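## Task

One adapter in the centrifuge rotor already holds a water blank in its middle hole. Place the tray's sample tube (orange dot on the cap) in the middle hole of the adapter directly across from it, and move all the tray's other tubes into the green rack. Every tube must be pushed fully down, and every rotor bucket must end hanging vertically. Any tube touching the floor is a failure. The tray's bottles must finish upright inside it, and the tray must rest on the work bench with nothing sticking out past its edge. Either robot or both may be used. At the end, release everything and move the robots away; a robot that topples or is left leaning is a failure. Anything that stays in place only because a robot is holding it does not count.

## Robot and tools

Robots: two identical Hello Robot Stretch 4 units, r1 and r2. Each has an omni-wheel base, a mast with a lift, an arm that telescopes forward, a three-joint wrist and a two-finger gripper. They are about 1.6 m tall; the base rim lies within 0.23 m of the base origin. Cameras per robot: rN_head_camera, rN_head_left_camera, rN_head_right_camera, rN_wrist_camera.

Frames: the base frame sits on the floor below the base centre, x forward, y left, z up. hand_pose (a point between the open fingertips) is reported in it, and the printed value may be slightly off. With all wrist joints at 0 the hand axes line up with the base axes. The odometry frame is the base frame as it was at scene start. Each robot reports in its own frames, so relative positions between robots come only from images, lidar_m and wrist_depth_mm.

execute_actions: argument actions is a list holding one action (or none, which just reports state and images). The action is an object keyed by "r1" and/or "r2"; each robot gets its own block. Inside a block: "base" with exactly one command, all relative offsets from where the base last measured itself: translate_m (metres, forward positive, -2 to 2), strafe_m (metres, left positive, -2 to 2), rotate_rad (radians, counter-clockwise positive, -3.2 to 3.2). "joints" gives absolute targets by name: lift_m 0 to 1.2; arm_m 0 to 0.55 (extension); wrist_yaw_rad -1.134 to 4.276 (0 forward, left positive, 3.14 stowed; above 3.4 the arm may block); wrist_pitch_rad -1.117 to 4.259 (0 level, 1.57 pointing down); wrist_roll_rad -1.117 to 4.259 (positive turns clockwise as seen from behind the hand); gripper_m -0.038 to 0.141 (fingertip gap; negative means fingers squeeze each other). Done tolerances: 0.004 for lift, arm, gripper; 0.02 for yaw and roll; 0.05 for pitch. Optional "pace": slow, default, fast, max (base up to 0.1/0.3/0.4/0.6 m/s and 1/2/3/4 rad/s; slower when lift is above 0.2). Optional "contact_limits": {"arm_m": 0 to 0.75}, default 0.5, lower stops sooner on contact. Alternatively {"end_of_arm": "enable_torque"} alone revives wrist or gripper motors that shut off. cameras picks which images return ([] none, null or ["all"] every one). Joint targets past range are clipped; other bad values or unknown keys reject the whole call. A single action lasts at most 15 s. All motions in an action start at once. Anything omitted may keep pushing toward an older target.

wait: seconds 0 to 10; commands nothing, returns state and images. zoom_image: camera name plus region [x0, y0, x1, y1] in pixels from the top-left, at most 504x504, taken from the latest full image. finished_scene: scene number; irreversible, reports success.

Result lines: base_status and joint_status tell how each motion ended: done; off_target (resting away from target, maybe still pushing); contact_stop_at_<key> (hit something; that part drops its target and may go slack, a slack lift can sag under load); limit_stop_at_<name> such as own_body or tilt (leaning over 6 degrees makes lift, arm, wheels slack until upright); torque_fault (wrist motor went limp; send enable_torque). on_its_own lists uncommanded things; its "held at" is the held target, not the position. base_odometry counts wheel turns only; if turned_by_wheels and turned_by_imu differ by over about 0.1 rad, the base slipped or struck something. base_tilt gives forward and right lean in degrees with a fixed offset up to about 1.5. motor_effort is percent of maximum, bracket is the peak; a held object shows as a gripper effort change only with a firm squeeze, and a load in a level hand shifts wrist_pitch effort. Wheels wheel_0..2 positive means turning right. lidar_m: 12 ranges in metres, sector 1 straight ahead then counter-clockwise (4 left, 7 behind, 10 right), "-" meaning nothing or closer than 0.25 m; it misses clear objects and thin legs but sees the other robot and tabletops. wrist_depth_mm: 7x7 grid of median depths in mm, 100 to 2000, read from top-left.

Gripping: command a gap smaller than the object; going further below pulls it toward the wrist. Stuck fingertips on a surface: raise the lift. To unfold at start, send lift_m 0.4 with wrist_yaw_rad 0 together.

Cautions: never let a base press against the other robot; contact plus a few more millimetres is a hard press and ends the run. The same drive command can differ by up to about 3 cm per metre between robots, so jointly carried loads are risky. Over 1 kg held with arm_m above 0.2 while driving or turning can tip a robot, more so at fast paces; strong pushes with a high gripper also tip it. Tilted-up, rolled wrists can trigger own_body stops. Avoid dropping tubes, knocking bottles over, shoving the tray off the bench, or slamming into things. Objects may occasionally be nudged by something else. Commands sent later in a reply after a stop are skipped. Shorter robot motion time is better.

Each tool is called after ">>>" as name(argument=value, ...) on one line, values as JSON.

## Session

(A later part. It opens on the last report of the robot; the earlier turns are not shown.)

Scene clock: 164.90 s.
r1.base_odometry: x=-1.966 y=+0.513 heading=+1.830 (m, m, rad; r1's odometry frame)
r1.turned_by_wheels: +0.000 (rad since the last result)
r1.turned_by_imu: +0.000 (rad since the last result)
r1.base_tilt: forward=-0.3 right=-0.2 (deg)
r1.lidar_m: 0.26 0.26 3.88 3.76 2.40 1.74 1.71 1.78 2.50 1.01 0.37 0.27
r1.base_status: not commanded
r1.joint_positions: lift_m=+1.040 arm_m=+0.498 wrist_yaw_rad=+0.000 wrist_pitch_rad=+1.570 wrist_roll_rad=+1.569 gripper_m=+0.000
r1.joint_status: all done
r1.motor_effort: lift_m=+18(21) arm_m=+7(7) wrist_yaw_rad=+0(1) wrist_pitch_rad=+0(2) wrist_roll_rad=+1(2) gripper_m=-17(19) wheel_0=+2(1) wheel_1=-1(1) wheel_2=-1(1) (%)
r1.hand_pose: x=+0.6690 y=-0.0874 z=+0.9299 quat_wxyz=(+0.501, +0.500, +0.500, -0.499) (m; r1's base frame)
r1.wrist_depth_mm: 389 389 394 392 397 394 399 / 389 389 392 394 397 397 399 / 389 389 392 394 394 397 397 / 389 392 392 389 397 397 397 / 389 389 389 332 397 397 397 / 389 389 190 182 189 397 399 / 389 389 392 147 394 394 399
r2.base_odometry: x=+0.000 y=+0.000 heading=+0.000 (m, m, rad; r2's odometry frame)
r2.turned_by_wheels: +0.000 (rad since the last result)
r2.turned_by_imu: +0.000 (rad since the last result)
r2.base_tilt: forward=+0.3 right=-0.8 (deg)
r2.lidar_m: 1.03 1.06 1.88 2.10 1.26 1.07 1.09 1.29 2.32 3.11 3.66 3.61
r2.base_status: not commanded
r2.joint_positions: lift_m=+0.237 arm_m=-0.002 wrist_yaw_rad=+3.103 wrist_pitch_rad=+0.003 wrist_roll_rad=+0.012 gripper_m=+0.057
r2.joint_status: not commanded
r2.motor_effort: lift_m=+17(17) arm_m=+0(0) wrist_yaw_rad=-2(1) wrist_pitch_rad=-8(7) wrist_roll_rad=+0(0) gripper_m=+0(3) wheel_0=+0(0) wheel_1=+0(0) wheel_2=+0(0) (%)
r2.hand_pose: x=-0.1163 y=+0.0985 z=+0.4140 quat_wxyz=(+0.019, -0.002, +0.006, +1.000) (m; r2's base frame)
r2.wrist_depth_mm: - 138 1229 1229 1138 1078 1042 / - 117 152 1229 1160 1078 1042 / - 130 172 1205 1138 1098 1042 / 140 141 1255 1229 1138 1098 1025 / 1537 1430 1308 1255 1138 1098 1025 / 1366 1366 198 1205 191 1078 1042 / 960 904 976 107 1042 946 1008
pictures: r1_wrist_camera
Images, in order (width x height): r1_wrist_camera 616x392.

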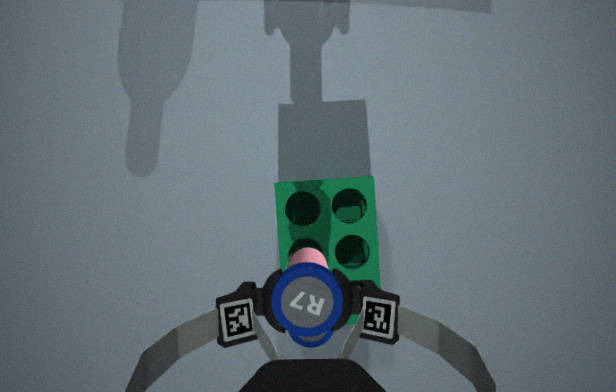

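>>> execute_actions(actions=[{"r1":{"joints":{"lift_m":0.962},"pace":"slow"}}], cameras=[])

>>> execute_actions(actions=[{"r1":{"joints":{"gripper_m":0.055},"pace":"slow"}}], cameras=[])

>>> execute_actions(actions=[{"r1":{"joints":{"lift_m":1.15}}}], cameras=["r1_wrist_camera"])

>>> execute_actions(actions=[{"r1":{"base":{"strafe_m":-0.515},"joints":{"arm_m":0.468,"wrist_roll_rad":0}}}], cameras=[])

>>> execute_actions(actions=[{"r1":{"joints":{"lift_m":1.05}}}], cameras=["r1_wrist_camera"])

Scene clock: 174.83 s.
r1.base_odometry: x=-1.966 y=+0.513 heading=+1.830 (m, m, rad; r1's odometry frame)
r1.turned_by_wheels: +0.000 (rad since the last result)
r1.turned_by_imu: +0.001 (rad since the last result)
r1.base_tilt: forward=-0.2 right=-0.1 (deg)
r1.lidar_m: 0.26 0.27 3.87 3.74 2.41 1.76 1.70 1.78 2.49 1.00 0.37 0.28
r1.base_status: not commanded
r1.joint_positions: lift_m=+0.962 arm_m=+0.498 wrist_yaw_rad=+0.000 wrist_pitch_rad=+1.570 wrist_roll_rad=+1.569 gripper_m=+0.000
r1.joint_status: all done
r1.motor_effort: lift_m=+18(18) arm_m=+7(7) wrist_yaw_rad=-1(1) wrist_pitch_rad=-2(2) wrist_roll_rad=+1(1) gripper_m=-16(15) wheel_0=+1(2) wheel_1=-1(1) wheel_2=-1(1) (%)
r1.hand_pose: x=+0.6690 y=-0.0874 z=+0.8519 quat_wxyz=(+0.501, +0.500, +0.500, -0.499) (m; r1's base frame)
r1.wrist_depth_mm: 312 312 314 315 317 317 319 / 310 314 314 315 317 317 319 / 310 312 312 315 317 317 319 / 312 312 314 309 310 317 319 / 309 312 314 255 310 319 319 / 310 312 191 182 188 319 320 / 310 312 314 147 315 317 319
r2.base_odometry: x=+0.000 y=+0.000 heading=+0.000 (m, m, rad; r2's odometry frame)
r2.turned_by_wheels: +0.000 (rad since the last result)
r2.turned_by_imu: +0.000 (rad since the last result)
r2.base_tilt: forward=+0.1 right=-0.6 (deg)
r2.lidar_m: 1.03 1.05 1.87 2.11 1.26 1.09 1.08 1.27 2.33 3.10 3.65 3.62
r2.base_status: not commanded
r2.joint_positions: lift_m=+0.237 arm_m=-0.002 wrist_yaw_rad=+3.103 wrist_pitch_rad=+0.003 wrist_roll_rad=+0.012 gripper_m=+0.057
r2.joint_status: not commanded
r2.motor_effort: lift_m=+17(17) arm_m=+0(0) wrist_yaw_rad=+0(1) wrist_pitch_rad=-8(8) wrist_roll_rad=+0(0) gripper_m=-2(2) wheel_0=+0(0) wheel_1=+0(0) wheel_2=+0(0) (%)
r2.hand_pose: x=-0.1163 y=+0.0985 z=+0.4140 quat_wxyz=(+0.019, -0.002, +0.006, +1.000) (m; r2's base frame)
r2.wrist_depth_mm: - 138 1255 1205 1138 1098 1042 / - 117 151 1229 1138 1078 1025 / - 130 172 1255 1160 1078 1042 / 141 141 1336 1255 1182 1098 1042 / 1537 1430 1308 1255 1138 1098 1025 / 1336 1366 198 1205 191 1098 1060 / 960 917 976 107 1008 946 1025
pictures: none
No camera images: the call's "cameras" was empty. Leave "cameras" out to get every camera's image.

Scene clock: 177.07 s.
r1.base_odometry: x=-1.966 y=+0.513 heading=+1.830 (m, m, rad; r1's odometry frame)
r1.turned_by_wheels: +0.000 (rad since the last result)
r1.turned_by_imu: +0.001 (rad since the last result)
r1.base_tilt: forward=-0.1 right=-0.1 (deg)
r1.lidar_m: 0.26 0.29 3.85 3.75 2.41 1.76 1.71 1.79 2.47 0.98 0.37 0.28
r1.base_status: not commanded
r1.joint_positions: lift_m=+0.962 arm_m=+0.498 wrist_yaw_rad=+0.000 wrist_pitch_rad=+1.570 wrist_roll_rad=+1.569 gripper_m=+0.055
r1.joint_status: all done
r1.motor_effort: lift_m=+18(18) arm_m=+7(7) wrist_yaw_rad=-1(0) wrist_pitch_rad=+0(0) wrist_roll_rad=+2(0) gripper_m=-3(19) wheel_0=+1(2) wheel_1=-1(1) wheel_2=-1(1) (%)
r1.hand_pose: x=+0.6690 y=-0.0874 z=+0.8519 quat_wxyz=(+0.501, +0.500, +0.500, -0.499) (m; r1's base frame)
r1.wrist_depth_mm: 310 312 314 315 317 317 319 / 310 312 314 315 317 319 320 / 310 314 315 315 317 319 319 / 312 314 314 310 310 319 319 / 310 314 314 255 309 319 319 / 310 312 209 193 199 319 319 / 312 310 314 144 317 319 319
r2.base_odometry: x=+0.000 y=+0.000 heading=+0.000 (m, m, rad; r2's odometry frame)
r2.turned_by_wheels: +0.000 (rad since the last result)
r2.turned_by_imu: +0.000 (rad since the last result)
r2.base_tilt: forward=+0.0 right=-0.7 (deg)
r2.lidar_m: 1.03 1.05 1.89 2.11 1.24 1.08 1.08 1.27 2.33 3.11 3.65 3.62
r2.base_status: not commanded
r2.joint_positions: lift_m=+0.237 arm_m=-0.002 wrist_yaw_rad=+3.103 wrist_pitch_rad=+0.003 wrist_roll_rad=+0.012 gripper_m=+0.057
r2.joint_status: not commanded
r2.motor_effort: lift_m=+17(17) arm_m=+0(0) wrist_yaw_rad=+0(1) wrist_pitch_rad=-7(9) wrist_roll_rad=+0(2) gripper_m=-4(1) wheel_0=+0(0) wheel_1=+0(0) wheel_2=+0(0) (%)
r2.hand_pose: x=-0.1163 y=+0.0985 z=+0.4140 quat_wxyz=(+0.019, -0.002, +0.006, +1.000) (m; r2's base frame)
r2.wrist_depth_mm: - 138 1255 1205 1160 1078 1025 / - 117 151 1255 1160 1118 1042 / - 130 172 1229 1138 1098 1042 / 141 141 1281 1205 1182 1098 1042 / 1499 1366 1308 1229 1138 1098 1042 / 1336 1366 197 1205 191 1098 1025 / 960 917 1008 107 1025 946 1025
pictures: none
No camera images: the call's "cameras" was empty. Leave "cameras" out to get every camera's image.

Scene clock: 178.93 s.
r1.base_odometry: x=-1.966 y=+0.513 heading=+1.830 (m, m, rad; r1's odometry frame)
r1.turned_by_wheels: +0.000 (rad since the last result)
r1.turned_by_imu: +0.001 (rad since the last result)
r1.base_tilt: forward=-0.2 right=-0.1 (deg)
r1.lidar_m: 0.25 0.28 3.88 3.74 2.42 1.75 1.72 1.77 2.49 0.98 0.38 0.26
r1.base_status: not commanded
r1.joint_positions: lift_m=+1.150 arm_m=+0.498 wrist_yaw_rad=+0.000 wrist_pitch_rad=+1.570 wrist_roll_rad=+1.569 gripper_m=+0.055
r1.joint_status: all done
r1.motor_effort: lift_m=+23(24) arm_m=+6(7) wrist_yaw_rad=-1(0) wrist_pitch_rad=-1(0) wrist_roll_rad=+0(1) gripper_m=-2(2) wheel_0=+2(1) wheel_1=-1(1) wheel_2=-1(1) (%)
r1.hand_pose: x=+0.6690 y=-0.0874 z=+1.0395 quat_wxyz=(+0.501, +0.500, +0.500, -0.499) (m; r1's base frame)
r1.wrist_depth_mm: 500 500 504 504 504 512 508 / 500 500 504 504 508 512 508 / 500 500 500 504 508 512 508 / 500 500 504 500 504 508 508 / 500 504 504 500 508 508 512 / 496 500 209 504 200 508 508 / 500 500 500 144 508 508 512
r2.base_odometry: x=+0.000 y=+0.000 heading=+0.000 (m, m, rad; r2's odometry frame)
r2.turned_by_wheels: +0.000 (rad since the last result)
r2.turned_by_imu: +0.000 (rad since the last result)
r2.base_tilt: forward=+0.1 right=-0.4 (deg)
r2.lidar_m: 1.02 1.04 1.87 2.11 1.24 1.08 1.08 1.28 2.32 3.10 3.63 3.62
r2.base_status: not commanded
r2.joint_positions: lift_m=+0.237 arm_m=-0.002 wrist_yaw_rad=+3.103 wrist_pitch_rad=+0.003 wrist_roll_rad=+0.012 gripper_m=+0.057
r2.joint_status: not commanded
r2.motor_effort: lift_m=+17(17) arm_m=+0(1) wrist_yaw_rad=-2(1) wrist_pitch_rad=-8(8) wrist_roll_rad=-1(1) gripper_m=-2(0) wheel_0=+0(0) wheel_1=+0(0) wheel_2=+0(0) (%)
r2.hand_pose: x=-0.1163 y=+0.0985 z=+0.4140 quat_wxyz=(+0.019, -0.002, +0.006, +1.000) (m; r2's base frame)
r2.wrist_depth_mm: - 138 1281 1182 1160 1098 1042 / - 117 152 1229 1160 1078 1025 / - 130 172 1229 1160 1078 1025 / 141 141 1281 1229 1160 1078 1060 / 1537 1397 1336 1229 1160 1098 1042 / 1308 1336 198 1205 191 1078 1025 / 946 904 991 107 1042 931 1008
pictures: r1_wrist_camera
Images, in order (width x height): r1_wrist_camera 616x392.

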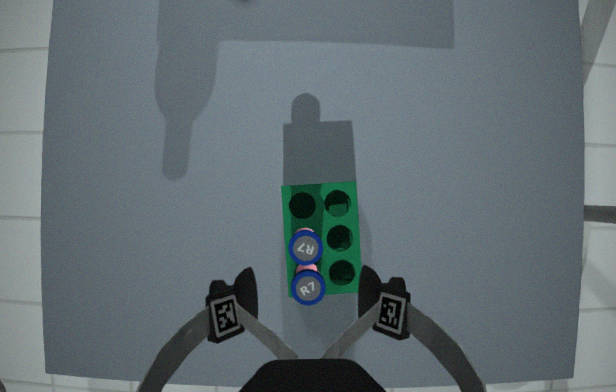

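Scene clock: 181.97 s.
r1.base_odometry: x=-1.468 y=+0.645 heading=+1.830 (m, m, rad; r1's odometry frame)
r1.turned_by_wheels: +0.000 (rad since the last result)
r1.turned_by_imu: +0.001 (rad since the last result)
r1.base_tilt: forward=-0.1 right=-0.2 (deg)
r1.lidar_m: 0.25 0.27 0.38 4.26 2.41 1.80 1.74 1.79 2.51 1.03 0.34 0.26
r1.base_status: done
r1.joint_positions: lift_m=+1.150 arm_m=+0.469 wrist_yaw_rad=+0.000 wrist_pitch_rad=+1.570 wrist_roll_rad=+0.001 gripper_m=+0.055
r1.joint_status: all done
r1.motor_effort: lift_m=+22(23) arm_m=-7(7) wrist_yaw_rad=+1(1) wrist_pitch_rad=+0(1) wrist_roll_rad=-2(10) gripper_m=-2(4) wheel_0=-2(11) wheel_1=+2(12) wheel_2=-1(2) (%)
r1.hand_pose: x=+0.6403 y=-0.0874 z=+1.0396 quat_wxyz=(+0.707, +0.000, +0.707, +0.000) (m; r1's base frame)
r1.wrist_depth_mm: 500 500 500 500 508 504 504 / 500 500 364 462 504 504 504 / 504 504 500 500 500 504 504 / 500 500 500 496 496 504 504 / 500 500 496 439 466 508 508 / 504 504 209 500 199 504 508 / 504 504 500 144 459 508 504
r2.base_odometry: x=+0.000 y=+0.000 heading=+0.000 (m, m, rad; r2's odometry frame)
r2.turned_by_wheels: +0.000 (rad since the last result)
r2.turned_by_imu: +0.000 (rad since the last result)
r2.base_tilt: forward=+0.1 right=-0.6 (deg)
r2.lidar_m: 1.04 1.04 1.88 2.12 1.25 1.09 1.08 1.28 2.31 3.11 3.64 3.62
r2.base_status: not commanded
r2.joint_positions: lift_m=+0.237 arm_m=-0.002 wrist_yaw_rad=+3.103 wrist_pitch_rad=+0.003 wrist_roll_rad=+0.012 gripper_m=+0.057
r2.joint_status: not commanded
r2.motor_effort: lift_m=+17(17) arm_m=+0(0) wrist_yaw_rad=-1(0) wrist_pitch_rad=-8(8) wrist_roll_rad=-2(0) gripper_m=-4(2) wheel_0=+0(0) wheel_1=+0(0) wheel_2=+0(0) (%)
r2.hand_pose: x=-0.1163 y=+0.0985 z=+0.4140 quat_wxyz=(+0.019, -0.002, +0.006, +1.000) (m; r2's base frame)
r2.wrist_depth_mm: - 138 1255 1205 1160 1078 1025 / - 117 152 1229 1160 1078 1025 / - 130 171 1205 1138 1078 1025 / 141 141 1281 1229 1160 1078 1025 / 1537 1397 1308 1229 1138 1098 1025 / 1366 1336 198 1205 191 1078 1042 / 946 917 991 107 1042 946 1008
pictures: none
No camera images: the call's "cameras" was empty. Leave "cameras" out to get every camera's image.

Scene clock: 183.40 s.
r1.base_odometry: x=-1.468 y=+0.645 heading=+1.830 (m, m, rad; r1's odometry frame)
r1.turned_by_wheels: +0.000 (rad since the last result)
r1.turned_by_imu: +0.000 (rad since the last result)
r1.base_tilt: forward=-0.1 right=-0.2 (deg)
r1.lidar_m: 0.25 0.27 0.39 4.27 2.39 1.79 1.72 1.80 2.50 1.01 0.35 0.25
r1.base_status: not commanded
r1.joint_positions: lift_m=+1.050 arm_m=+0.469 wrist_yaw_rad=+0.000 wrist_pitch_rad=+1.570 wrist_roll_rad=+0.001 gripper_m=+0.055
r1.joint_status: all done
r1.motor_effort: lift_m=+18(21) arm_m=-7(7) wrist_yaw_rad=+0(0) wrist_pitch_rad=+0(1) wrist_roll_rad=-1(2) gripper_m=-3(3) wheel_0=-2(2) wheel_1=+2(2) wheel_2=-1(1) (%)
r1.hand_pose: x=+0.6403 y=-0.0874 z=+0.9399 quat_wxyz=(+0.707, +0.000, +0.707, +0.000) (m; r1's base frame)
r1.wrist_depth_mm: 399 402 233 362 366 387 404 / 399 402 266 402 399 402 402 / 402 402 399 399 402 402 404 / 402 399 379 397 397 373 407 / 402 402 355 342 373 342 407 / 402 402 210 402 199 404 404 / 402 402 402 144 402 345 410
r2.base_odometry: x=+0.000 y=+0.000 heading=+0.000 (m, m, rad; r2's odometry frame)
r2.turned_by_wheels: +0.000 (rad since the last result)
r2.turned_by_imu: +0.000 (rad since the last result)
r2.base_tilt: forward=+0.2 right=-0.8 (deg)
r2.lidar_m: 1.03 1.06 1.88 2.13 1.23 1.07 1.08 1.28 2.33 3.11 3.66 3.62
r2.base_status: not commanded
r2.joint_positions: lift_m=+0.237 arm_m=-0.002 wrist_yaw_rad=+3.103 wrist_pitch_rad=+0.003 wrist_roll_rad=+0.012 gripper_m=+0.057
r2.joint_status: not commanded
r2.motor_effort: lift_m=+17(17) arm_m=+0(0) wrist_yaw_rad=-1(2) wrist_pitch_rad=-8(8) wrist_roll_rad=-1(2) gripper_m=-6(4) wheel_0=+0(0) wheel_1=+0(0) wheel_2=+0(0) (%)
r2.hand_pose: x=-0.1163 y=+0.0985 z=+0.4140 quat_wxyz=(+0.019, -0.002, +0.006, +1.000) (m; r2's base frame)
r2.wrist_depth_mm: - 138 1255 1229 1138 1098 1042 / - 117 152 1229 1138 1078 1025 / - 130 172 1229 1182 1098 1042 / 141 141 1308 1229 1160 1118 1025 / 1499 1397 1336 1255 1138 1118 1042 / 1336 1366 198 1182 191 1098 1042 / 976 931 991 107 1042 931 1008
pictures: r1_wrist_camera
Images, in order (width x height): r1_wrist_camera 616x392.

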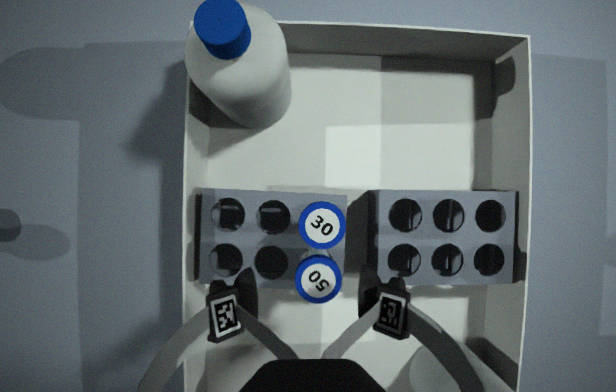

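>>> execute_actions(actions=[{"r1":{"joints":{"lift_m":1.0}}}], cameras=["r1_wrist_camera"])

Scene clock: 189.43 s.
r1.base_odometry: x=-1.468 y=+0.645 heading=+1.830 (m, m, rad; r1's odometry frame)
r1.turned_by_wheels: +0.000 (rad since the last result)
r1.turned_by_imu: +0.001 (rad since the last result)
r1.base_tilt: forward=-0.2 right=-0.3 (deg)
r1.lidar_m: 0.25 0.26 0.37 4.25 2.40 1.79 1.71 1.80 2.51 1.02 0.36 0.26
r1.base_status: not commanded
r1.joint_positions: lift_m=+1.000 arm_m=+0.469 wrist_yaw_rad=+0.000 wrist_pitch_rad=+1.570 wrist_roll_rad=+0.001 gripper_m=+0.055
r1.joint_status: all done
r1.motor_effort: lift_m=+18(19) arm_m=-7(7) wrist_yaw_rad=-2(1) wrist_pitch_rad=+0(1) wrist_roll_rad=-2(3) gripper_m=-1(2) wheel_0=-2(2) wheel_1=+2(2) wheel_2=-1(1) (%)
r1.hand_pose: x=+0.6403 y=-0.0874 z=+0.8899 quat_wxyz=(+0.707, +0.000, +0.707, +0.000) (m; r1's base frame)
r1.wrist_depth_mm: 347 351 206 332 340 327 297 / 349 351 249 349 351 349 301 / 351 351 347 351 351 351 303 / 351 351 327 290 349 342 297 / 353 351 290 290 320 291 296 / 349 351 209 229 199 351 291 / 351 353 351 144 353 329 307
r2.base_odometry: x=+0.000 y=+0.000 heading=+0.000 (m, m, rad; r2's odometry frame)
r2.turned_by_wheels: +0.000 (rad since the last result)
r2.turned_by_imu: +0.000 (rad since the last result)
r2.base_tilt: forward=+0.3 right=-0.6 (deg)
r2.lidar_m: 1.03 1.06 1.89 2.11 1.24 1.08 1.08 1.29 2.31 3.10 3.68 3.63
r2.base_status: not commanded
r2.joint_positions: lift_m=+0.237 arm_m=-0.002 wrist_yaw_rad=+3.103 wrist_pitch_rad=+0.003 wrist_roll_rad=+0.012 gripper_m=+0.057
r2.joint_status: not commanded
r2.motor_effort: lift_m=+17(17) arm_m=+0(0) wrist_yaw_rad=-2(1) wrist_pitch_rad=-8(9) wrist_roll_rad=-1(1) gripper_m=-6(5) wheel_0=+0(0) wheel_1=+0(0) wheel_2=+0(0) (%)
r2.hand_pose: x=-0.1163 y=+0.0985 z=+0.4140 quat_wxyz=(+0.019, -0.002, +0.006, +1.000) (m; r2's base frame)
r2.wrist_depth_mm: - 139 1255 1205 1138 1078 1042 / - 117 152 1205 1138 1078 1042 / - 130 172 1205 1138 1078 1042 / 141 141 1255 1229 1138 1098 1042 / 1464 1397 1336 1205 1160 1098 1025 / 1336 1336 197 1205 191 1098 1025 / 946 917 991 107 1042 931 1025
pictures: r1_wrist_camera
Images, in order (width x height): r1_wrist_camera 616x392.

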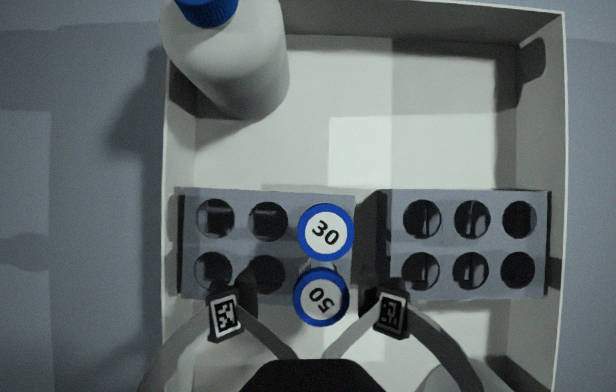

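>>> execute_actions(actions=[{"r1":{"base":{"strafe_m":-0.008},"joints":{"arm_m":0.458}}}], cameras=[])

>>> execute_actions(actions=[{"r1":{"joints":{"lift_m":0.962}}}], cameras=["r1_wrist_camera"])

>>> execute_actions(actions=[{"r1":{"joints":{"gripper_m":0.0}}}], cameras=[])

>>> execute_actions(actions=[{"r1":{"joints":{"lift_m":1.15}}}], cameras=["r1_wrist_camera"])

Scene clock: 199.60 s.
r1.base_odometry: x=-1.460 y=+0.647 heading=+1.829 (m, m, rad; r1's odometry frame)
r1.turned_by_wheels: +0.000 (rad since the last result)
r1.turned_by_imu: +0.001 (rad since the last result)
r1.base_tilt: forward=-0.3 right=-0.1 (deg)
r1.lidar_m: 0.25 0.27 0.36 4.27 2.39 1.80 1.72 1.80 2.51 1.01 0.37 0.26
r1.base_status: done
r1.joint_positions: lift_m=+1.000 arm_m=+0.459 wrist_yaw_rad=+0.000 wrist_pitch_rad=+1.570 wrist_roll_rad=+0.001 gripper_m=+0.055
r1.joint_status: all done
r1.motor_effort: lift_m=+18(18) arm_m=-7(7) wrist_yaw_rad=+0(2) wrist_pitch_rad=-1(1) wrist_roll_rad=-2(2) gripper_m=-2(2) wheel_0=+0(6) wheel_1=-1(6) wheel_2=+0(1) (%)
r1.hand_pose: x=+0.6303 y=-0.0874 z=+0.8899 quat_wxyz=(+0.707, +0.000, +0.707, +0.000) (m; r1's base frame)
r1.wrist_depth_mm: 349 351 210 349 349 340 304 / 349 351 291 349 349 351 307 / 351 351 349 349 351 349 307 / 351 351 325 291 336 322 329 / 351 353 290 290 294 291 324 / 353 353 209 353 200 353 298 / 353 353 351 145 351 314 294
r2.base_odometry: x=+0.000 y=+0.000 heading=+0.000 (m, m, rad; r2's odometry frame)
r2.turned_by_wheels: +0.000 (rad since the last result)
r2.turned_by_imu: +0.000 (rad since the last result)
r2.base_tilt: forward=+0.1 right=-0.7 (deg)
r2.lidar_m: 1.02 1.06 1.87 2.11 1.23 1.08 1.09 1.29 2.30 3.13 3.65 3.63
r2.base_status: not commanded
r2.joint_positions: lift_m=+0.237 arm_m=-0.002 wrist_yaw_rad=+3.103 wrist_pitch_rad=+0.003 wrist_roll_rad=+0.012 gripper_m=+0.057
r2.joint_status: not commanded
r2.motor_effort: lift_m=+17(17) arm_m=+0(0) wrist_yaw_rad=-2(1) wrist_pitch_rad=-7(9) wrist_roll_rad=+0(1) gripper_m=+0(3) wheel_0=+0(0) wheel_1=+0(0) wheel_2=+0(0) (%)
r2.hand_pose: x=-0.1163 y=+0.0985 z=+0.4140 quat_wxyz=(+0.019, -0.002, +0.006, +1.000) (m; r2's base frame)
r2.wrist_depth_mm: - 138 1229 1205 1160 1078 1025 / - 117 152 1205 1138 1078 1025 / - 130 172 1229 1160 1078 1025 / 140 141 1281 1229 1182 1098 1042 / 1537 1430 1308 1229 1138 1078 1042 / 1336 1366 197 1182 191 1078 1042 / 946 917 991 107 1042 931 1008
pictures: none
No camera images: the call's "cameras" was empty. Leave "cameras" out to get every camera's image.

Scene clock: 200.60 s.
r1.base_odometry: x=-1.460 y=+0.647 heading=+1.829 (m, m, rad; r1's odometry frame)
r1.turned_by_wheels: +0.000 (rad since the last result)
r1.turned_by_imu: +0.000 (rad since the last result)
r1.base_tilt: forward=-0.1 right=-0.2 (deg)
r1.lidar_m: 0.25 0.28 0.38 4.27 2.40 1.80 1.72 1.81 2.50 1.02 0.37 0.27
r1.base_status: not commanded
r1.joint_positions: lift_m=+0.962 arm_m=+0.459 wrist_yaw_rad=+0.000 wrist_pitch_rad=+1.570 wrist_roll_rad=+0.001 gripper_m=+0.055
r1.joint_status: all done
r1.motor_effort: lift_m=+18(18) arm_m=-7(7) wrist_yaw_rad=-1(1) wrist_pitch_rad=-1(1) wrist_roll_rad=-2(1) gripper_m=-3(2) wheel_0=+0(0) wheel_1=-1(1) wheel_2=+0(0) (%)
r1.hand_pose: x=+0.6303 y=-0.0874 z=+0.8519 quat_wxyz=(+0.707, +0.000, +0.707, +0.000) (m; r1's base frame)
r1.wrist_depth_mm: 310 312 190 310 310 312 286 / 314 301 291 310 312 314 289 / 312 306 310 310 312 314 290 / 314 258 283 252 286 283 274 / 314 259 282 202 283 253 253 / 315 310 209 191 200 314 266 / 314 257 312 144 314 314 278
r2.base_odometry: x=+0.000 y=+0.000 heading=+0.000 (m, m, rad; r2's odometry frame)
r2.turned_by_wheels: +0.000 (rad since the last result)
r2.turned_by_imu: +0.000 (rad since the last result)
r2.base_tilt: forward=+0.2 right=-0.6 (deg)
r2.lidar_m: 1.03 1.04 1.86 2.11 1.24 1.09 1.08 1.27 2.32 3.12 3.65 3.61
r2.base_status: not commanded
r2.joint_positions: lift_m=+0.237 arm_m=-0.002 wrist_yaw_rad=+3.103 wrist_pitch_rad=+0.003 wrist_roll_rad=+0.012 gripper_m=+0.057
r2.joint_status: not commanded
r2.motor_effort: lift_m=+17(17) arm_m=+0(0) wrist_yaw_rad=+0(1) wrist_pitch_rad=-8(8) wrist_roll_rad=+0(0) gripper_m=-6(4) wheel_0=+0(0) wheel_1=+0(0) wheel_2=+0(0) (%)
r2.hand_pose: x=-0.1163 y=+0.0985 z=+0.4140 quat_wxyz=(+0.019, -0.002, +0.006, +1.000) (m; r2's base frame)
r2.wrist_depth_mm: - 138 1255 1182 1160 1078 1042 / - 117 152 1205 1160 1098 1042 / - 130 172 1229 1138 1098 1042 / 141 141 1281 1229 1160 1098 1060 / 1499 1430 1336 1255 1160 1078 1042 / 1366 1366 198 1205 191 1078 1042 / 946 931 976 107 1042 946 1025
pictures: r1_wrist_camera
Images, in order (width x height): r1_wrist_camera 616x392.

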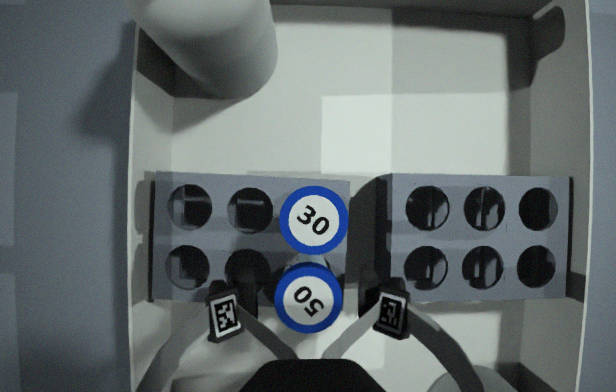

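Scene clock: 201.93 s.
r1.base_odometry: x=-1.460 y=+0.647 heading=+1.829 (m, m, rad; r1's odometry frame)
r1.turned_by_wheels: +0.000 (rad since the last result)
r1.turned_by_imu: +0.000 (rad since the last result)
r1.base_tilt: forward=+0.1 right=-0.1 (deg)
r1.lidar_m: 0.25 0.27 0.37 4.26 2.39 1.81 1.71 1.79 2.50 1.00 0.36 0.26
r1.base_status: not commanded
r1.joint_positions: lift_m=+0.962 arm_m=+0.459 wrist_yaw_rad=+0.000 wrist_pitch_rad=+1.570 wrist_roll_rad=+0.001 gripper_m=+0.000
r1.joint_status: all done
r1.motor_effort: lift_m=+18(18) arm_m=-7(7) wrist_yaw_rad=+0(1) wrist_pitch_rad=-1(1) wrist_roll_rad=-2(2) gripper_m=-19(18) wheel_0=+0(0) wheel_1=-1(1) wheel_2=+0(0) (%)
r1.hand_pose: x=+0.6303 y=-0.0874 z=+0.8519 quat_wxyz=(+0.707, +0.000, +0.707, +0.000) (m; r1's base frame)
r1.wrist_depth_mm: 312 312 190 312 312 312 286 / 312 303 293 312 312 312 289 / 312 304 312 312 312 314 290 / 314 258 285 252 285 283 274 / 314 258 282 195 283 253 254 / 314 310 191 182 189 315 266 / 314 248 314 230 315 310 277
r2.base_odometry: x=+0.000 y=+0.000 heading=+0.000 (m, m, rad; r2's odometry frame)
r2.turned_by_wheels: +0.000 (rad since the last result)
r2.turned_by_imu: +0.000 (rad since the last result)
r2.base_tilt: forward=+0.2 right=-0.5 (deg)
r2.lidar_m: 1.01 1.05 1.87 2.10 1.23 1.08 1.09 1.30 2.32 3.11 3.66 3.62
r2.base_status: not commanded
r2.joint_positions: lift_m=+0.237 arm_m=-0.002 wrist_yaw_rad=+3.103 wrist_pitch_rad=+0.003 wrist_roll_rad=+0.012 gripper_m=+0.057
r2.joint_status: not commanded
r2.motor_effort: lift_m=+17(17) arm_m=+0(0) wrist_yaw_rad=-1(0) wrist_pitch_rad=-8(8) wrist_roll_rad=+0(3) gripper_m=-2(6) wheel_0=+0(0) wheel_1=+0(0) wheel_2=+0(0) (%)
r2.hand_pose: x=-0.1163 y=+0.0985 z=+0.4140 quat_wxyz=(+0.019, -0.002, +0.006, +1.000) (m; r2's base frame)
r2.wrist_depth_mm: - 139 1255 1229 1138 1078 1025 / - 117 152 1229 1160 1078 1042 / - 130 172 1229 1138 1118 1042 / 140 141 1281 1229 1160 1098 1042 / 1464 1430 1308 1205 1138 1098 1025 / 1336 1397 198 1229 191 1078 1042 / 946 917 991 107 1025 931 1008
pictures: none
No camera images: the call's "cameras" was empty. Leave "cameras" out to get every camera's image.

Scene clock: 203.80 s.
r1.base_odometry: x=-1.460 y=+0.647 heading=+1.829 (m, m, rad; r1's odometry frame)
r1.turned_by_wheels: +0.000 (rad since the last result)
r1.turned_by_imu: +0.001 (rad since the last result)
r1.base_tilt: forward=-0.2 right=+0.0 (deg)
r1.lidar_m: 0.25 0.27 0.39 4.27 2.40 1.79 1.74 1.78 2.50 1.02 0.36 0.27
r1.base_status: not commanded
r1.joint_positions: lift_m=+1.150 arm_m=+0.459 wrist_yaw_rad=+0.000 wrist_pitch_rad=+1.570 wrist_roll_rad=+0.001 gripper_m=+0.000
r1.joint_status: all done
r1.motor_effort: lift_m=+23(24) arm_m=-7(7) wrist_yaw_rad=+0(1) wrist_pitch_rad=-1(1) wrist_roll_rad=-3(4) gripper_m=-16(19) wheel_0=+0(0) wheel_1=-1(1) wheel_2=+0(0) (%)
r1.hand_pose: x=+0.6303 y=-0.0874 z=+1.0395 quat_wxyz=(+0.707, +0.000, +0.707, +0.000) (m; r1's base frame)
r1.wrist_depth_mm: 500 496 504 500 504 504 508 / 500 500 362 496 504 504 504 / 500 500 500 500 500 504 508 / 504 504 500 496 442 504 504 / 504 504 500 496 496 508 508 / 500 504 190 182 189 508 508 / 504 504 466 147 389 508 508
r2.base_odometry: x=+0.000 y=+0.000 heading=+0.000 (m, m, rad; r2's odometry frame)
r2.turned_by_wheels: +0.000 (rad since the last result)
r2.turned_by_imu: +0.000 (rad since the last result)
r2.base_tilt: forward=+0.2 right=-0.6 (deg)
r2.lidar_m: 1.01 1.03 1.87 2.11 1.25 1.08 1.07 1.28 2.31 3.11 3.65 3.63
r2.base_status: not commanded
r2.joint_positions: lift_m=+0.237 arm_m=-0.002 wrist_yaw_rad=+3.103 wrist_pitch_rad=+0.003 wrist_roll_rad=+0.012 gripper_m=+0.057
r2.joint_status: not commanded
r2.motor_effort: lift_m=+17(17) arm_m=+0(0) wrist_yaw_rad=+0(2) wrist_pitch_rad=-8(8) wrist_roll_rad=+1(1) gripper_m=-5(1) wheel_0=+0(0) wheel_1=+0(0) wheel_2=+0(0) (%)
r2.hand_pose: x=-0.1163 y=+0.0985 z=+0.4140 quat_wxyz=(+0.019, -0.002, +0.006, +1.000) (m; r2's base frame)
r2.wrist_depth_mm: - 138 1281 1205 1160 1078 1025 / - 117 151 1229 1138 1078 1025 / - 130 172 1229 1160 1098 1025 / 140 141 1281 1229 1205 1098 1042 / 1537 1397 1336 1229 1138 1098 1042 / 1336 1366 198 1205 191 1098 1042 / 931 904 991 107 1025 946 1025
pictures: r1_wrist_camera
Images, in order (width x height): r1_wrist_camera 616x392.

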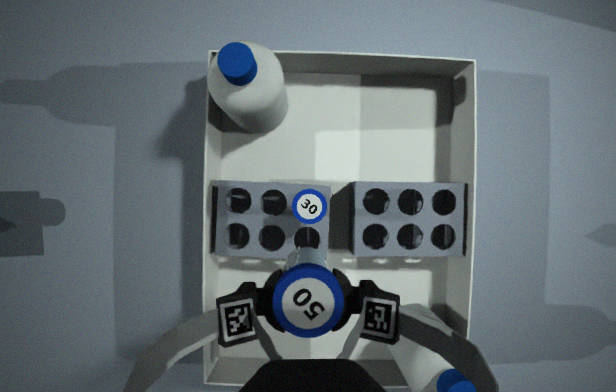

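>>> execute_actions(actions=[{"r1":{"base":{"strafe_m":0.552},"joints":{"arm_m":0.444}}}], cameras=[])

>>> execute_actions(actions=[{"r1":{"joints":{"lift_m":1.04}}}], cameras=["r1_wrist_camera"])

Scene clock: 215.23 s.
r1.base_odometry: x=-1.994 y=+0.506 heading=+1.829 (m, m, rad; r1's odometry frame)
r1.turned_by_wheels: +0.000 (rad since the last result)
r1.turned_by_imu: +0.001 (rad since the last result)
r1.base_tilt: forward=-0.2 right=-0.1 (deg)
r1.lidar_m: 0.26 0.29 3.84 3.71 2.42 1.76 1.71 1.79 2.49 0.99 0.37 0.27
r1.base_status: done
r1.joint_positions: lift_m=+1.150 arm_m=+0.445 wrist_yaw_rad=+0.000 wrist_pitch_rad=+1.570 wrist_roll_rad=+0.001 gripper_m=+0.000
r1.joint_status: all done
r1.motor_effort: lift_m=+23(23) arm_m=-7(5) wrist_yaw_rad=+1(0) wrist_pitch_rad=-1(0) wrist_roll_rad=-2(3) gripper_m=-15(18) wheel_0=+1(5) wheel_1=+0(10) wheel_2=-1(0) (%)
r1.hand_pose: x=+0.6163 y=-0.0874 z=+1.0395 quat_wxyz=(+0.707, +0.000, +0.707, +0.000) (m; r1's base frame)
r1.wrist_depth_mm: 1255 1281 504 504 504 504 504 / 1281 1281 504 504 504 500 508 / 1255 1281 504 504 504 508 508 / 1281 1281 504 442 504 504 504 / 1281 1281 508 500 508 508 508 / 1255 1281 190 182 189 508 508 / 1281 1255 500 147 508 508 508
r2.base_odometry: x=+0.000 y=+0.000 heading=+0.000 (m, m, rad; r2's odometry frame)
r2.turned_by_wheels: +0.000 (rad since the last result)
r2.turned_by_imu: -0.001 (rad since the last result)
r2.base_tilt: forward=+0.3 right=-0.5 (deg)
r2.lidar_m: 1.03 1.05 1.87 2.13 1.24 1.07 1.08 1.27 2.31 3.10 3.66 3.62
r2.base_status: not commanded
r2.joint_positions: lift_m=+0.237 arm_m=-0.002 wrist_yaw_rad=+3.103 wrist_pitch_rad=+0.003 wrist_roll_rad=+0.012 gripper_m=+0.057
r2.joint_status: not commanded
r2.motor_effort: lift_m=+17(17) arm_m=+0(0) wrist_yaw_rad=+0(1) wrist_pitch_rad=-8(8) wrist_roll_rad=+1(0) gripper_m=-4(2) wheel_0=+0(0) wheel_1=+0(0) wheel_2=+0(0) (%)
r2.hand_pose: x=-0.1163 y=+0.0985 z=+0.4140 quat_wxyz=(+0.019, -0.002, +0.006, +1.000) (m; r2's base frame)
r2.wrist_depth_mm: - 138 1255 1229 1138 1060 1042 / - 117 152 1229 1138 1078 1008 / - 130 172 1229 1138 1098 1042 / 141 142 1281 1205 1182 1098 1042 / 1537 1366 1336 1229 1138 1098 1025 / 1336 1366 198 1205 191 1078 1042 / 946 904 1008 107 1025 960 1025
pictures: none
No camera images: the call's "cameras" was empty. Leave "cameras" out to get every camera's image.

Scene clock: 216.73 s.
r1.base_odometry: x=-1.994 y=+0.506 heading=+1.829 (m, m, rad; r1's odometry frame)
r1.turned_by_wheels: +0.000 (rad since the last result)
r1.turned_by_imu: +0.000 (rad since the last result)
r1.base_tilt: forward=-0.1 right=-0.2 (deg)
r1.lidar_m: 0.27 0.29 3.85 3.72 2.39 1.77 1.71 1.79 2.48 0.99 0.37 0.28
r1.base_status: not commanded
r1.joint_positions: lift_m=+1.040 arm_m=+0.445 wrist_yaw_rad=+0.000 wrist_pitch_rad=+1.570 wrist_roll_rad=+0.001 gripper_m=+0.000
r1.joint_status: all done
r1.motor_effort: lift_m=+18(21) arm_m=-7(7) wrist_yaw_rad=+0(0) wrist_pitch_rad=+0(0) wrist_roll_rad=-1(3) gripper_m=-16(14) wheel_0=+0(1) wheel_1=+0(0) wheel_2=+0(0) (%)
r1.hand_pose: x=+0.6163 y=-0.0874 z=+0.9299 quat_wxyz=(+0.707, +0.000, +0.707, +0.000) (m; r1's base frame)
r1.wrist_depth_mm: 1160 1160 392 392 394 394 392 / 1160 1138 392 392 394 394 392 / 1160 1138 392 392 394 394 394 / 1160 1160 394 332 334 394 392 / 1138 1160 394 334 364 397 397 / 1182 1160 190 182 188 397 397 / 1160 1138 394 147 394 397 397
r2.base_odometry: x=+0.000 y=+0.000 heading=+0.000 (m, m, rad; r2's odometry frame)
r2.turned_by_wheels: +0.000 (rad since the last result)
r2.turned_by_imu: +0.000 (rad since the last result)
r2.base_tilt: forward=+0.2 right=-0.6 (deg)
r2.lidar_m: 1.01 1.05 1.87 2.11 1.23 1.08 1.08 1.28 2.33 3.12 3.64 3.61
r2.base_status: not commanded
r2.joint_positions: lift_m=+0.237 arm_m=-0.002 wrist_yaw_rad=+3.103 wrist_pitch_rad=+0.003 wrist_roll_rad=+0.012 gripper_m=+0.057
r2.joint_status: not commanded
r2.motor_effort: lift_m=+17(17) arm_m=+0(0) wrist_yaw_rad=-1(2) wrist_pitch_rad=-8(9) wrist_roll_rad=+0(1) gripper_m=+0(1) wheel_0=+0(0) wheel_1=+0(0) wheel_2=+0(0) (%)
r2.hand_pose: x=-0.1163 y=+0.0985 z=+0.4140 quat_wxyz=(+0.019, -0.002, +0.006, +1.000) (m; r2's base frame)
r2.wrist_depth_mm: - 138 1281 1205 1138 1060 1025 / - 117 152 1229 1160 1078 1042 / - 130 172 1229 1160 1098 1060 / 141 141 1308 1255 1160 1078 1042 / 1537 1397 1336 1229 1160 1118 1042 / 1366 1336 198 1229 192 1060 1042 / 946 904 976 107 1025 946 1025
pictures: r1_wrist_camera
Images, in order (width x height): r1_wrist_camera 616x392.

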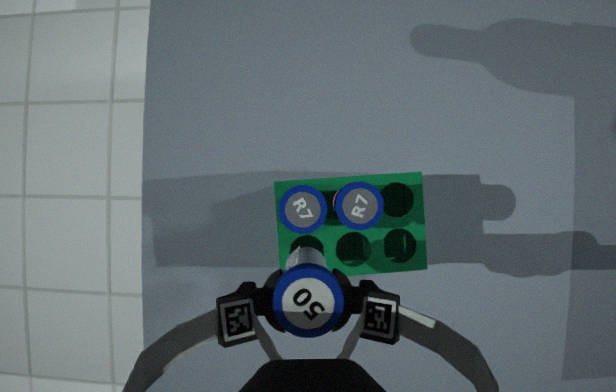

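>>> execute_actions(actions=[{"r1":{"joints":{"arm_m":0.449},"pace":"slow"}}], cameras=[])

>>> execute_actions(actions=[{"r1":{"joints":{"lift_m":0.962},"pace":"slow"}}], cameras=["r1_wrist_camera"])

Scene clock: 221.27 s.
r1.base_odometry: x=-1.994 y=+0.506 heading=+1.829 (m, m, rad; r1's odometry frame)
r1.turned_by_wheels: +0.000 (rad since the last result)
r1.turned_by_imu: +0.001 (rad since the last result)
r1.base_tilt: forward=-0.2 right=-0.2 (deg)
r1.lidar_m: 0.25 0.28 3.85 3.72 2.40 1.78 1.71 1.77 2.47 0.98 0.36 0.28
r1.base_status: not commanded
r1.joint_positions: lift_m=+1.040 arm_m=+0.448 wrist_yaw_rad=+0.000 wrist_pitch_rad=+1.570 wrist_roll_rad=+0.001 gripper_m=+0.000
r1.joint_status: all done
r1.motor_effort: lift_m=+18(18) arm_m=+7(6) wrist_yaw_rad=+0(3) wrist_pitch_rad=+0(0) wrist_roll_rad=-3(2) gripper_m=-13(18) wheel_0=+1(1) wheel_1=+0(0) wheel_2=+0(1) (%)
r1.hand_pose: x=+0.6189 y=-0.0874 z=+0.9299 quat_wxyz=(+0.707, +0.000, +0.707, +0.000) (m; r1's base frame)
r1.wrist_depth_mm: 1160 1160 392 392 394 392 394 / 1160 1160 392 392 394 394 392 / 1182 1160 392 392 394 394 394 / 1160 1182 392 332 334 397 397 / 1160 1182 392 334 334 397 397 / 1160 1160 190 182 189 394 394 / 1182 1160 394 147 397 397 397
r2.base_odometry: x=+0.000 y=+0.000 heading=+0.000 (m, m, rad; r2's odometry frame)
r2.turned_by_wheels: +0.000 (rad since the last result)
r2.turned_by_imu: +0.000 (rad since the last result)
r2.base_tilt: forward=+0.3 right=-0.7 (deg)
r2.lidar_m: 1.01 1.04 1.87 2.12 1.24 1.08 1.07 1.29 2.31 3.11 3.62 3.62
r2.base_status: not commanded
r2.joint_positions: lift_m=+0.237 arm_m=-0.002 wrist_yaw_rad=+3.103 wrist_pitch_rad=+0.003 wrist_roll_rad=+0.012 gripper_m=+0.057
r2.joint_status: not commanded
r2.motor_effort: lift_m=+17(17) arm_m=+0(1) wrist_yaw_rad=-2(1) wrist_pitch_rad=-8(9) wrist_roll_rad=-1(1) gripper_m=-5(1) wheel_0=+0(0) wheel_1=+0(0) wheel_2=+0(0) (%)
r2.hand_pose: x=-0.1163 y=+0.0985 z=+0.4140 quat_wxyz=(+0.019, -0.002, +0.006, +1.000) (m; r2's base frame)
r2.wrist_depth_mm: - 138 1255 1229 1118 1078 1025 / - 117 151 1229 1160 1078 1025 / - 130 172 1229 1160 1098 1042 / 140 141 1281 1229 1160 1118 1042 / 1499 1366 1366 1229 1138 1078 1025 / 1308 1366 198 1205 191 1078 1042 / 946 917 976 107 1060 931 1042
pictures: none
No camera images: the call's "cameras" was empty. Leave "cameras" out to get every camera's image.

Scene clock: 222.80 s.
r1.base_odometry: x=-1.994 y=+0.506 heading=+1.829 (m, m, rad; r1's odometry frame)
r1.turned_by_wheels: +0.000 (rad since the last result)
r1.turned_by_imu: +0.000 (rad since the last result)
r1.base_tilt: forward=-0.1 right=-0.2 (deg)
r1.lidar_m: 0.25 0.29 3.84 3.70 2.43 1.76 1.71 1.79 2.50 0.99 0.38 0.27
r1.base_status: not commanded
r1.joint_positions: lift_m=+0.962 arm_m=+0.448 wrist_yaw_rad=+0.000 wrist_pitch_rad=+1.570 wrist_roll_rad=+0.001 gripper_m=+0.000
r1.joint_status: all done
r1.motor_effort: lift_m=+18(18) arm_m=+7(7) wrist_yaw_rad=+0(1) wrist_pitch_rad=-1(1) wrist_roll_rad=-3(3) gripper_m=-16(16) wheel_0=+1(1) wheel_1=+0(0) wheel_2=-1(0) (%)
r1.hand_pose: x=+0.6188 y=-0.0874 z=+0.8519 quat_wxyz=(+0.707, +0.000, +0.707, +0.000) (m; r1's base frame)
r1.wrist_depth_mm: 1078 312 314 314 314 315 314 / 1078 312 312 314 315 315 315 / 1060 312 314 314 315 315 315 / 1098 314 314 254 254 314 317 / 1078 314 314 195 255 317 317 / 1078 314 191 182 189 317 317 / 1078 314 315 147 317 315 317
r2.base_odometry: x=+0.000 y=+0.000 heading=+0.000 (m, m, rad; r2's odometry frame)
r2.turned_by_wheels: +0.000 (rad since the last result)
r2.turned_by_imu: +0.000 (rad since the last result)
r2.base_tilt: forward=+0.2 right=-0.6 (deg)
r2.lidar_m: 1.03 1.06 1.88 2.11 1.25 1.08 1.08 1.27 2.31 3.10 3.64 3.62
r2.base_status: not commanded
r2.joint_positions: lift_m=+0.237 arm_m=-0.002 wrist_yaw_rad=+3.103 wrist_pitch_rad=+0.003 wrist_roll_rad=+0.012 gripper_m=+0.057
r2.joint_status: not commanded
r2.motor_effort: lift_m=+17(17) arm_m=+0(0) wrist_yaw_rad=-3(0) wrist_pitch_rad=-8(9) wrist_roll_rad=+1(0) gripper_m=+0(1) wheel_0=+0(0) wheel_1=+0(0) wheel_2=+0(0) (%)
r2.hand_pose: x=-0.1163 y=+0.0985 z=+0.4140 quat_wxyz=(+0.019, -0.002, +0.006, +1.000) (m; r2's base frame)
r2.wrist_depth_mm: - 138 1281 1205 1138 1078 1042 / - 117 151 1205 1138 1098 1042 / - 130 172 1229 1160 1078 1042 / 141 141 1255 1229 1138 1098 1025 / 1499 1464 1308 1229 1138 1098 1042 / 1336 1366 198 1182 191 1098 1042 / 946 917 1025 107 1042 931 1025
pictures: r1_wrist_camera
Images, in order (width x height): r1_wrist_camera 616x392.

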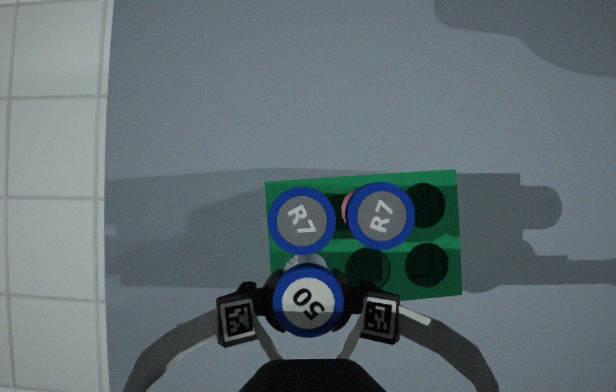

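>>> execute_actions(actions=[{"r1":{"joints":{"gripper_m":0.055},"pace":"slow"}}], cameras=[])

>>> execute_actions(actions=[{"r1":{"joints":{"lift_m":1.15}}}], cameras=[])

>>> execute_actions(actions=[{"r1":{"base":{"strafe_m":-0.5545},"joints":{"arm_m":0.497}}}], cameras=[])

>>> execute_actions(actions=[{"r1":{"joints":{"lift_m":1.0}}}], cameras=["r1_wrist_camera"])

Scene clock: 237.93 s.
r1.base_odometry: x=-1.994 y=+0.506 heading=+1.829 (m, m, rad; r1's odometry frame)
r1.turned_by_wheels: +0.000 (rad since the last result)
r1.turned_by_imu: +0.002 (rad since the last result)
r1.base_tilt: forward=-0.1 right=-0.2 (deg)
r1.lidar_m: 0.26 0.28 3.83 3.70 2.42 1.77 1.70 1.78 2.49 0.99 0.36 0.28
r1.base_status: not commanded
r1.joint_positions: lift_m=+0.962 arm_m=+0.448 wrist_yaw_rad=+0.000 wrist_pitch_rad=+1.570 wrist_roll_rad=+0.001 gripper_m=+0.055
r1.joint_status: all done
r1.motor_effort: lift_m=+18(18) arm_m=+7(7) wrist_yaw_rad=-1(2) wrist_pitch_rad=-1(2) wrist_roll_rad=-1(3) gripper_m=-4(16) wheel_0=+1(1) wheel_1=+0(0) wheel_2=+0(1) (%)
r1.hand_pose: x=+0.6188 y=-0.0874 z=+0.8519 quat_wxyz=(+0.707, +0.000, +0.707, +0.000) (m; r1's base frame)
r1.wrist_depth_mm: 1078 314 314 312 314 314 315 / 1078 312 314 314 315 314 314 / 1078 314 314 314 315 315 317 / 1078 314 314 255 255 315 315 / 1078 314 315 225 255 317 317 / 1078 314 209 194 199 317 319 / 1098 315 315 144 317 317 319
r2.base_odometry: x=+0.000 y=+0.000 heading=+0.000 (m, m, rad; r2's odometry frame)
r2.turned_by_wheels: +0.000 (rad since the last result)
r2.turned_by_imu: -0.001 (rad since the last result)
r2.base_tilt: forward=+0.2 right=-0.6 (deg)
r2.lidar_m: 1.04 1.04 1.88 2.10 1.24 1.08 1.09 1.30 2.32 3.11 3.66 3.62
r2.base_status: not commanded
r2.joint_positions: lift_m=+0.237 arm_m=-0.002 wrist_yaw_rad=+3.103 wrist_pitch_rad=+0.003 wrist_roll_rad=+0.012 gripper_m=+0.057
r2.joint_status: not commanded
r2.motor_effort: lift_m=+17(17) arm_m=+0(0) wrist_yaw_rad=-1(1) wrist_pitch_rad=-8(8) wrist_roll_rad=+1(1) gripper_m=-4(2) wheel_0=+0(0) wheel_1=+0(0) wheel_2=+0(0) (%)
r2.hand_pose: x=-0.1163 y=+0.0985 z=+0.4140 quat_wxyz=(+0.019, -0.002, +0.006, +1.000) (m; r2's base frame)
r2.wrist_depth_mm: - 138 1255 1229 1138 1078 1025 / - 117 152 1229 1138 1078 1025 / - 129 171 1255 1138 1078 1025 / 141 141 1255 1255 1160 1078 1025 / 1499 1430 1308 1255 1160 1118 1042 / 1366 1366 198 1229 191 1078 1042 / 960 931 976 107 1060 946 1025
pictures: none
No camera images: the call's "cameras" was empty. Leave "cameras" out to get every camera's image.

Scene clock: 239.80 s.
r1.base_odometry: x=-1.994 y=+0.506 heading=+1.829 (m, m, rad; r1's odometry frame)
r1.turned_by_wheels: +0.000 (rad since the last result)
r1.turned_by_imu: +0.001 (rad since the last result)
r1.base_tilt: forward=-0.1 right=-0.2 (deg)
r1.lidar_m: 0.25 0.28 3.83 3.72 2.40 1.75 1.72 1.78 2.48 1.01 0.36 0.27
r1.base_status: not commanded
r1.joint_positions: lift_m=+1.150 arm_m=+0.448 wrist_yaw_rad=+0.000 wrist_pitch_rad=+1.570 wrist_roll_rad=+0.001 gripper_m=+0.055
r1.joint_status: all done
r1.motor_effort: lift_m=+23(24) arm_m=+7(7) wrist_yaw_rad=+1(1) wrist_pitch_rad=-1(2) wrist_roll_rad=+0(4) gripper_m=-5(3) wheel_0=+1(1) wheel_1=+0(0) wheel_2=+0(1) (%)
r1.hand_pose: x=+0.6189 y=-0.0874 z=+1.0395 quat_wxyz=(+0.707, +0.000, +0.707, +0.000) (m; r1's base frame)
r1.wrist_depth_mm: 1255 1281 496 500 504 504 508 / 1255 1255 500 504 504 504 508 / 1255 1281 500 504 504 504 504 / 1255 1281 500 445 508 504 508 / 1281 1281 504 504 508 508 508 / 1255 1281 209 508 199 508 508 / 1281 1281 504 144 508 508 508
r2.base_odometry: x=+0.000 y=+0.000 heading=+0.000 (m, m, rad; r2's odometry frame)
r2.turned_by_wheels: +0.000 (rad since the last result)
r2.turned_by_imu: +0.000 (rad since the last result)
r2.base_tilt: forward=+0.2 right=-0.7 (deg)
r2.lidar_m: 1.01 1.05 1.89 2.13 1.25 1.09 1.08 1.29 2.32 3.11 3.64 3.61
r2.base_status: not commanded
r2.joint_positions: lift_m=+0.237 arm_m=-0.002 wrist_yaw_rad=+3.103 wrist_pitch_rad=+0.003 wrist_roll_rad=+0.012 gripper_m=+0.057
r2.joint_status: not commanded
r2.motor_effort: lift_m=+17(17) arm_m=+0(0) wrist_yaw_rad=+0(0) wrist_pitch_rad=-9(8) wrist_roll_rad=+0(0) gripper_m=-3(3) wheel_0=+0(0) wheel_1=+0(0) wheel_2=+0(0) (%)
r2.hand_pose: x=-0.1163 y=+0.0985 z=+0.4140 quat_wxyz=(+0.019, -0.002, +0.006, +1.000) (m; r2's base frame)
r2.wrist_depth_mm: - 138 1255 1229 1160 1078 1025 / - 117 151 1229 1138 1078 1042 / - 130 172 1229 1138 1098 1042 / 140 141 1308 1229 1160 1098 1025 / 1499 1430 1308 1255 1160 1118 1042 / 1366 1366 197 1205 192 1078 1025 / 976 931 991 107 1060 946 1008
pictures: none
No camera images: the call's "cameras" was empty. Leave "cameras" out to get every camera's image.

Scene clock: 242.97 s.
r1.base_odometry: x=-1.458 y=+0.648 heading=+1.829 (m, m, rad; r1's odometry frame)
r1.turned_by_wheels: +0.000 (rad since the last result)
r1.turned_by_imu: +0.001 (rad since the last result)
r1.base_tilt: forward=-0.1 right=-0.2 (deg)
r1.lidar_m: 0.25 0.27 0.38 4.27 2.40 1.81 1.73 1.80 2.51 1.01 0.36 0.26
r1.base_status: done
r1.joint_positions: lift_m=+1.150 arm_m=+0.496 wrist_yaw_rad=+0.000 wrist_pitch_rad=+1.570 wrist_roll_rad=+0.001 gripper_m=+0.055
r1.joint_status: all done
r1.motor_effort: lift_m=+22(23) arm_m=+7(9) wrist_yaw_rad=-1(0) wrist_pitch_rad=+0(1) wrist_roll_rad=-3(2) gripper_m=-6(2) wheel_0=+1(5) wheel_1=+0(11) wheel_2=-1(1) (%)
r1.hand_pose: x=+0.6670 y=-0.0874 z=+1.0396 quat_wxyz=(+0.707, +0.000, +0.707, +0.000) (m; r1's base frame)
r1.wrist_depth_mm: 500 500 504 504 504 504 504 / 500 500 504 500 504 504 508 / 504 504 433 496 500 504 504 / 504 504 504 504 504 504 504 / 504 504 445 496 442 504 508 / 500 504 209 504 199 508 508 / 504 504 500 144 439 508 504
r2.base_odometry: x=+0.000 y=+0.000 heading=+0.000 (m, m, rad; r2's odometry frame)
r2.turned_by_wheels: +0.000 (rad since the last result)
r2.turned_by_imu: +0.000 (rad since the last result)
r2.base_tilt: forward=+0.2 right=-0.7 (deg)
r2.lidar_m: 1.01 1.03 1.87 2.12 1.26 1.08 1.08 1.28 2.31 3.11 3.66 3.62
r2.base_status: not commanded
r2.joint_positions: lift_m=+0.237 arm_m=-0.002 wrist_yaw_rad=+3.103 wrist_pitch_rad=+0.003 wrist_roll_rad=+0.012 gripper_m=+0.057
r2.joint_status: not commanded
r2.motor_effort: lift_m=+17(17) arm_m=+0(0) wrist_yaw_rad=+1(2) wrist_pitch_rad=-8(9) wrist_roll_rad=+2(0) gripper_m=-1(4) wheel_0=+0(0) wheel_1=+0(0) wheel_2=+0(0) (%)
r2.hand_pose: x=-0.1163 y=+0.0985 z=+0.4140 quat_wxyz=(+0.019, -0.002, +0.006, +1.000) (m; r2's base frame)
r2.wrist_depth_mm: - 138 1255 1205 1138 1060 1042 / - 117 152 1229 1182 1078 1042 / - 130 172 1229 1138 1098 1025 / 141 141 1255 1205 1160 1078 1060 / 1499 1397 1336 1229 1138 1118 1042 / 1336 1336 197 1229 191 1078 1060 / 946 904 991 107 1042 960 1008
pictures: none
No camera images: the call's "cameras" was empty. Leave "cameras" out to get every camera's image.

Scene clock: 244.67 s.
r1.base_odometry: x=-1.458 y=+0.648 heading=+1.829 (m, m, rad; r1's odometry frame)
r1.turned_by_wheels: +0.000 (rad since the last result)
r1.turned_by_imu: +0.000 (rad since the last result)
r1.base_tilt: forward=-0.1 right=-0.1 (deg)
r1.lidar_m: 0.25 0.27 0.39 4.27 2.38 1.80 1.72 1.80 2.50 1.01 0.36 0.26
r1.base_status: not commanded
r1.joint_positions: lift_m=+1.000 arm_m=+0.496 wrist_yaw_rad=+0.000 wrist_pitch_rad=+1.570 wrist_roll_rad=+0.001 gripper_m=+0.055
r1.joint_status: all done
r1.motor_effort: lift_m=+18(21) arm_m=+6(7) wrist_yaw_rad=-1(2) wrist_pitch_rad=+0(1) wrist_roll_rad=-2(2) gripper_m=-3(1) wheel_0=+0(0) wheel_1=+0(0) wheel_2=-1(1) (%)
r1.hand_pose: x=+0.6670 y=-0.0874 z=+0.8899 quat_wxyz=(+0.707, +0.000, +0.707, +0.000) (m; r1's base frame)
r1.wrist_depth_mm: 349 349 206 306 332 353 353 / 351 349 208 349 349 351 303 / 351 351 329 351 349 351 306 / 351 351 349 351 351 351 329 / 349 351 290 290 319 291 329 / 351 353 209 290 199 293 297 / 351 351 351 144 351 330 293
r2.base_odometry: x=+0.000 y=+0.000 heading=+0.000 (m, m, rad; r2's odometry frame)
r2.turned_by_wheels: +0.000 (rad since the last result)
r2.turned_by_imu: +0.000 (rad since the last result)
r2.base_tilt: forward=+0.1 right=-0.5 (deg)
r2.lidar_m: 1.01 1.07 1.88 2.10 1.24 1.06 1.08 1.27 2.31 3.11 3.66 3.62
r2.base_status: not commanded
r2.joint_positions: lift_m=+0.237 arm_m=-0.002 wrist_yaw_rad=+3.103 wrist_pitch_rad=+0.003 wrist_roll_rad=+0.012 gripper_m=+0.057
r2.joint_status: not commanded
r2.motor_effort: lift_m=+17(17) arm_m=+0(0) wrist_yaw_rad=-1(2) wrist_pitch_rad=-9(8) wrist_roll_rad=+0(2) gripper_m=+0(3) wheel_0=+0(0) wheel_1=+0(0) wheel_2=+0(0) (%)
r2.hand_pose: x=-0.1163 y=+0.0985 z=+0.4140 quat_wxyz=(+0.019, -0.002, +0.006, +1.000) (m; r2's base frame)
r2.wrist_depth_mm: - 138 1255 1229 1160 1098 1025 / - 117 151 1229 1160 1098 1060 / - 129 172 1255 1138 1098 1060 / 141 141 1281 1229 1182 1098 1025 / 1464 1397 1308 1255 1138 1098 1025 / 1336 1366 198 1182 191 1098 1042 / 946 917 976 107 1042 946 1025
pictures: r1_wrist_camera
Images, in order (width x height): r1_wrist_camera 616x392.

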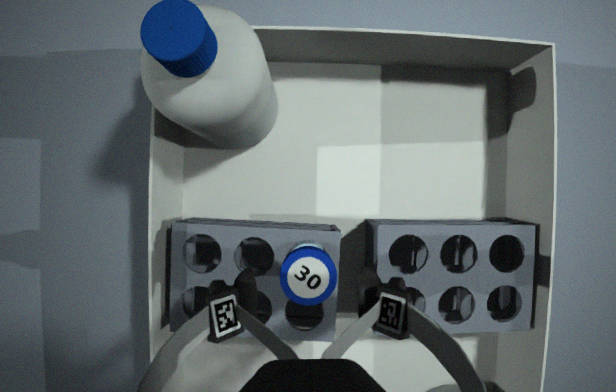

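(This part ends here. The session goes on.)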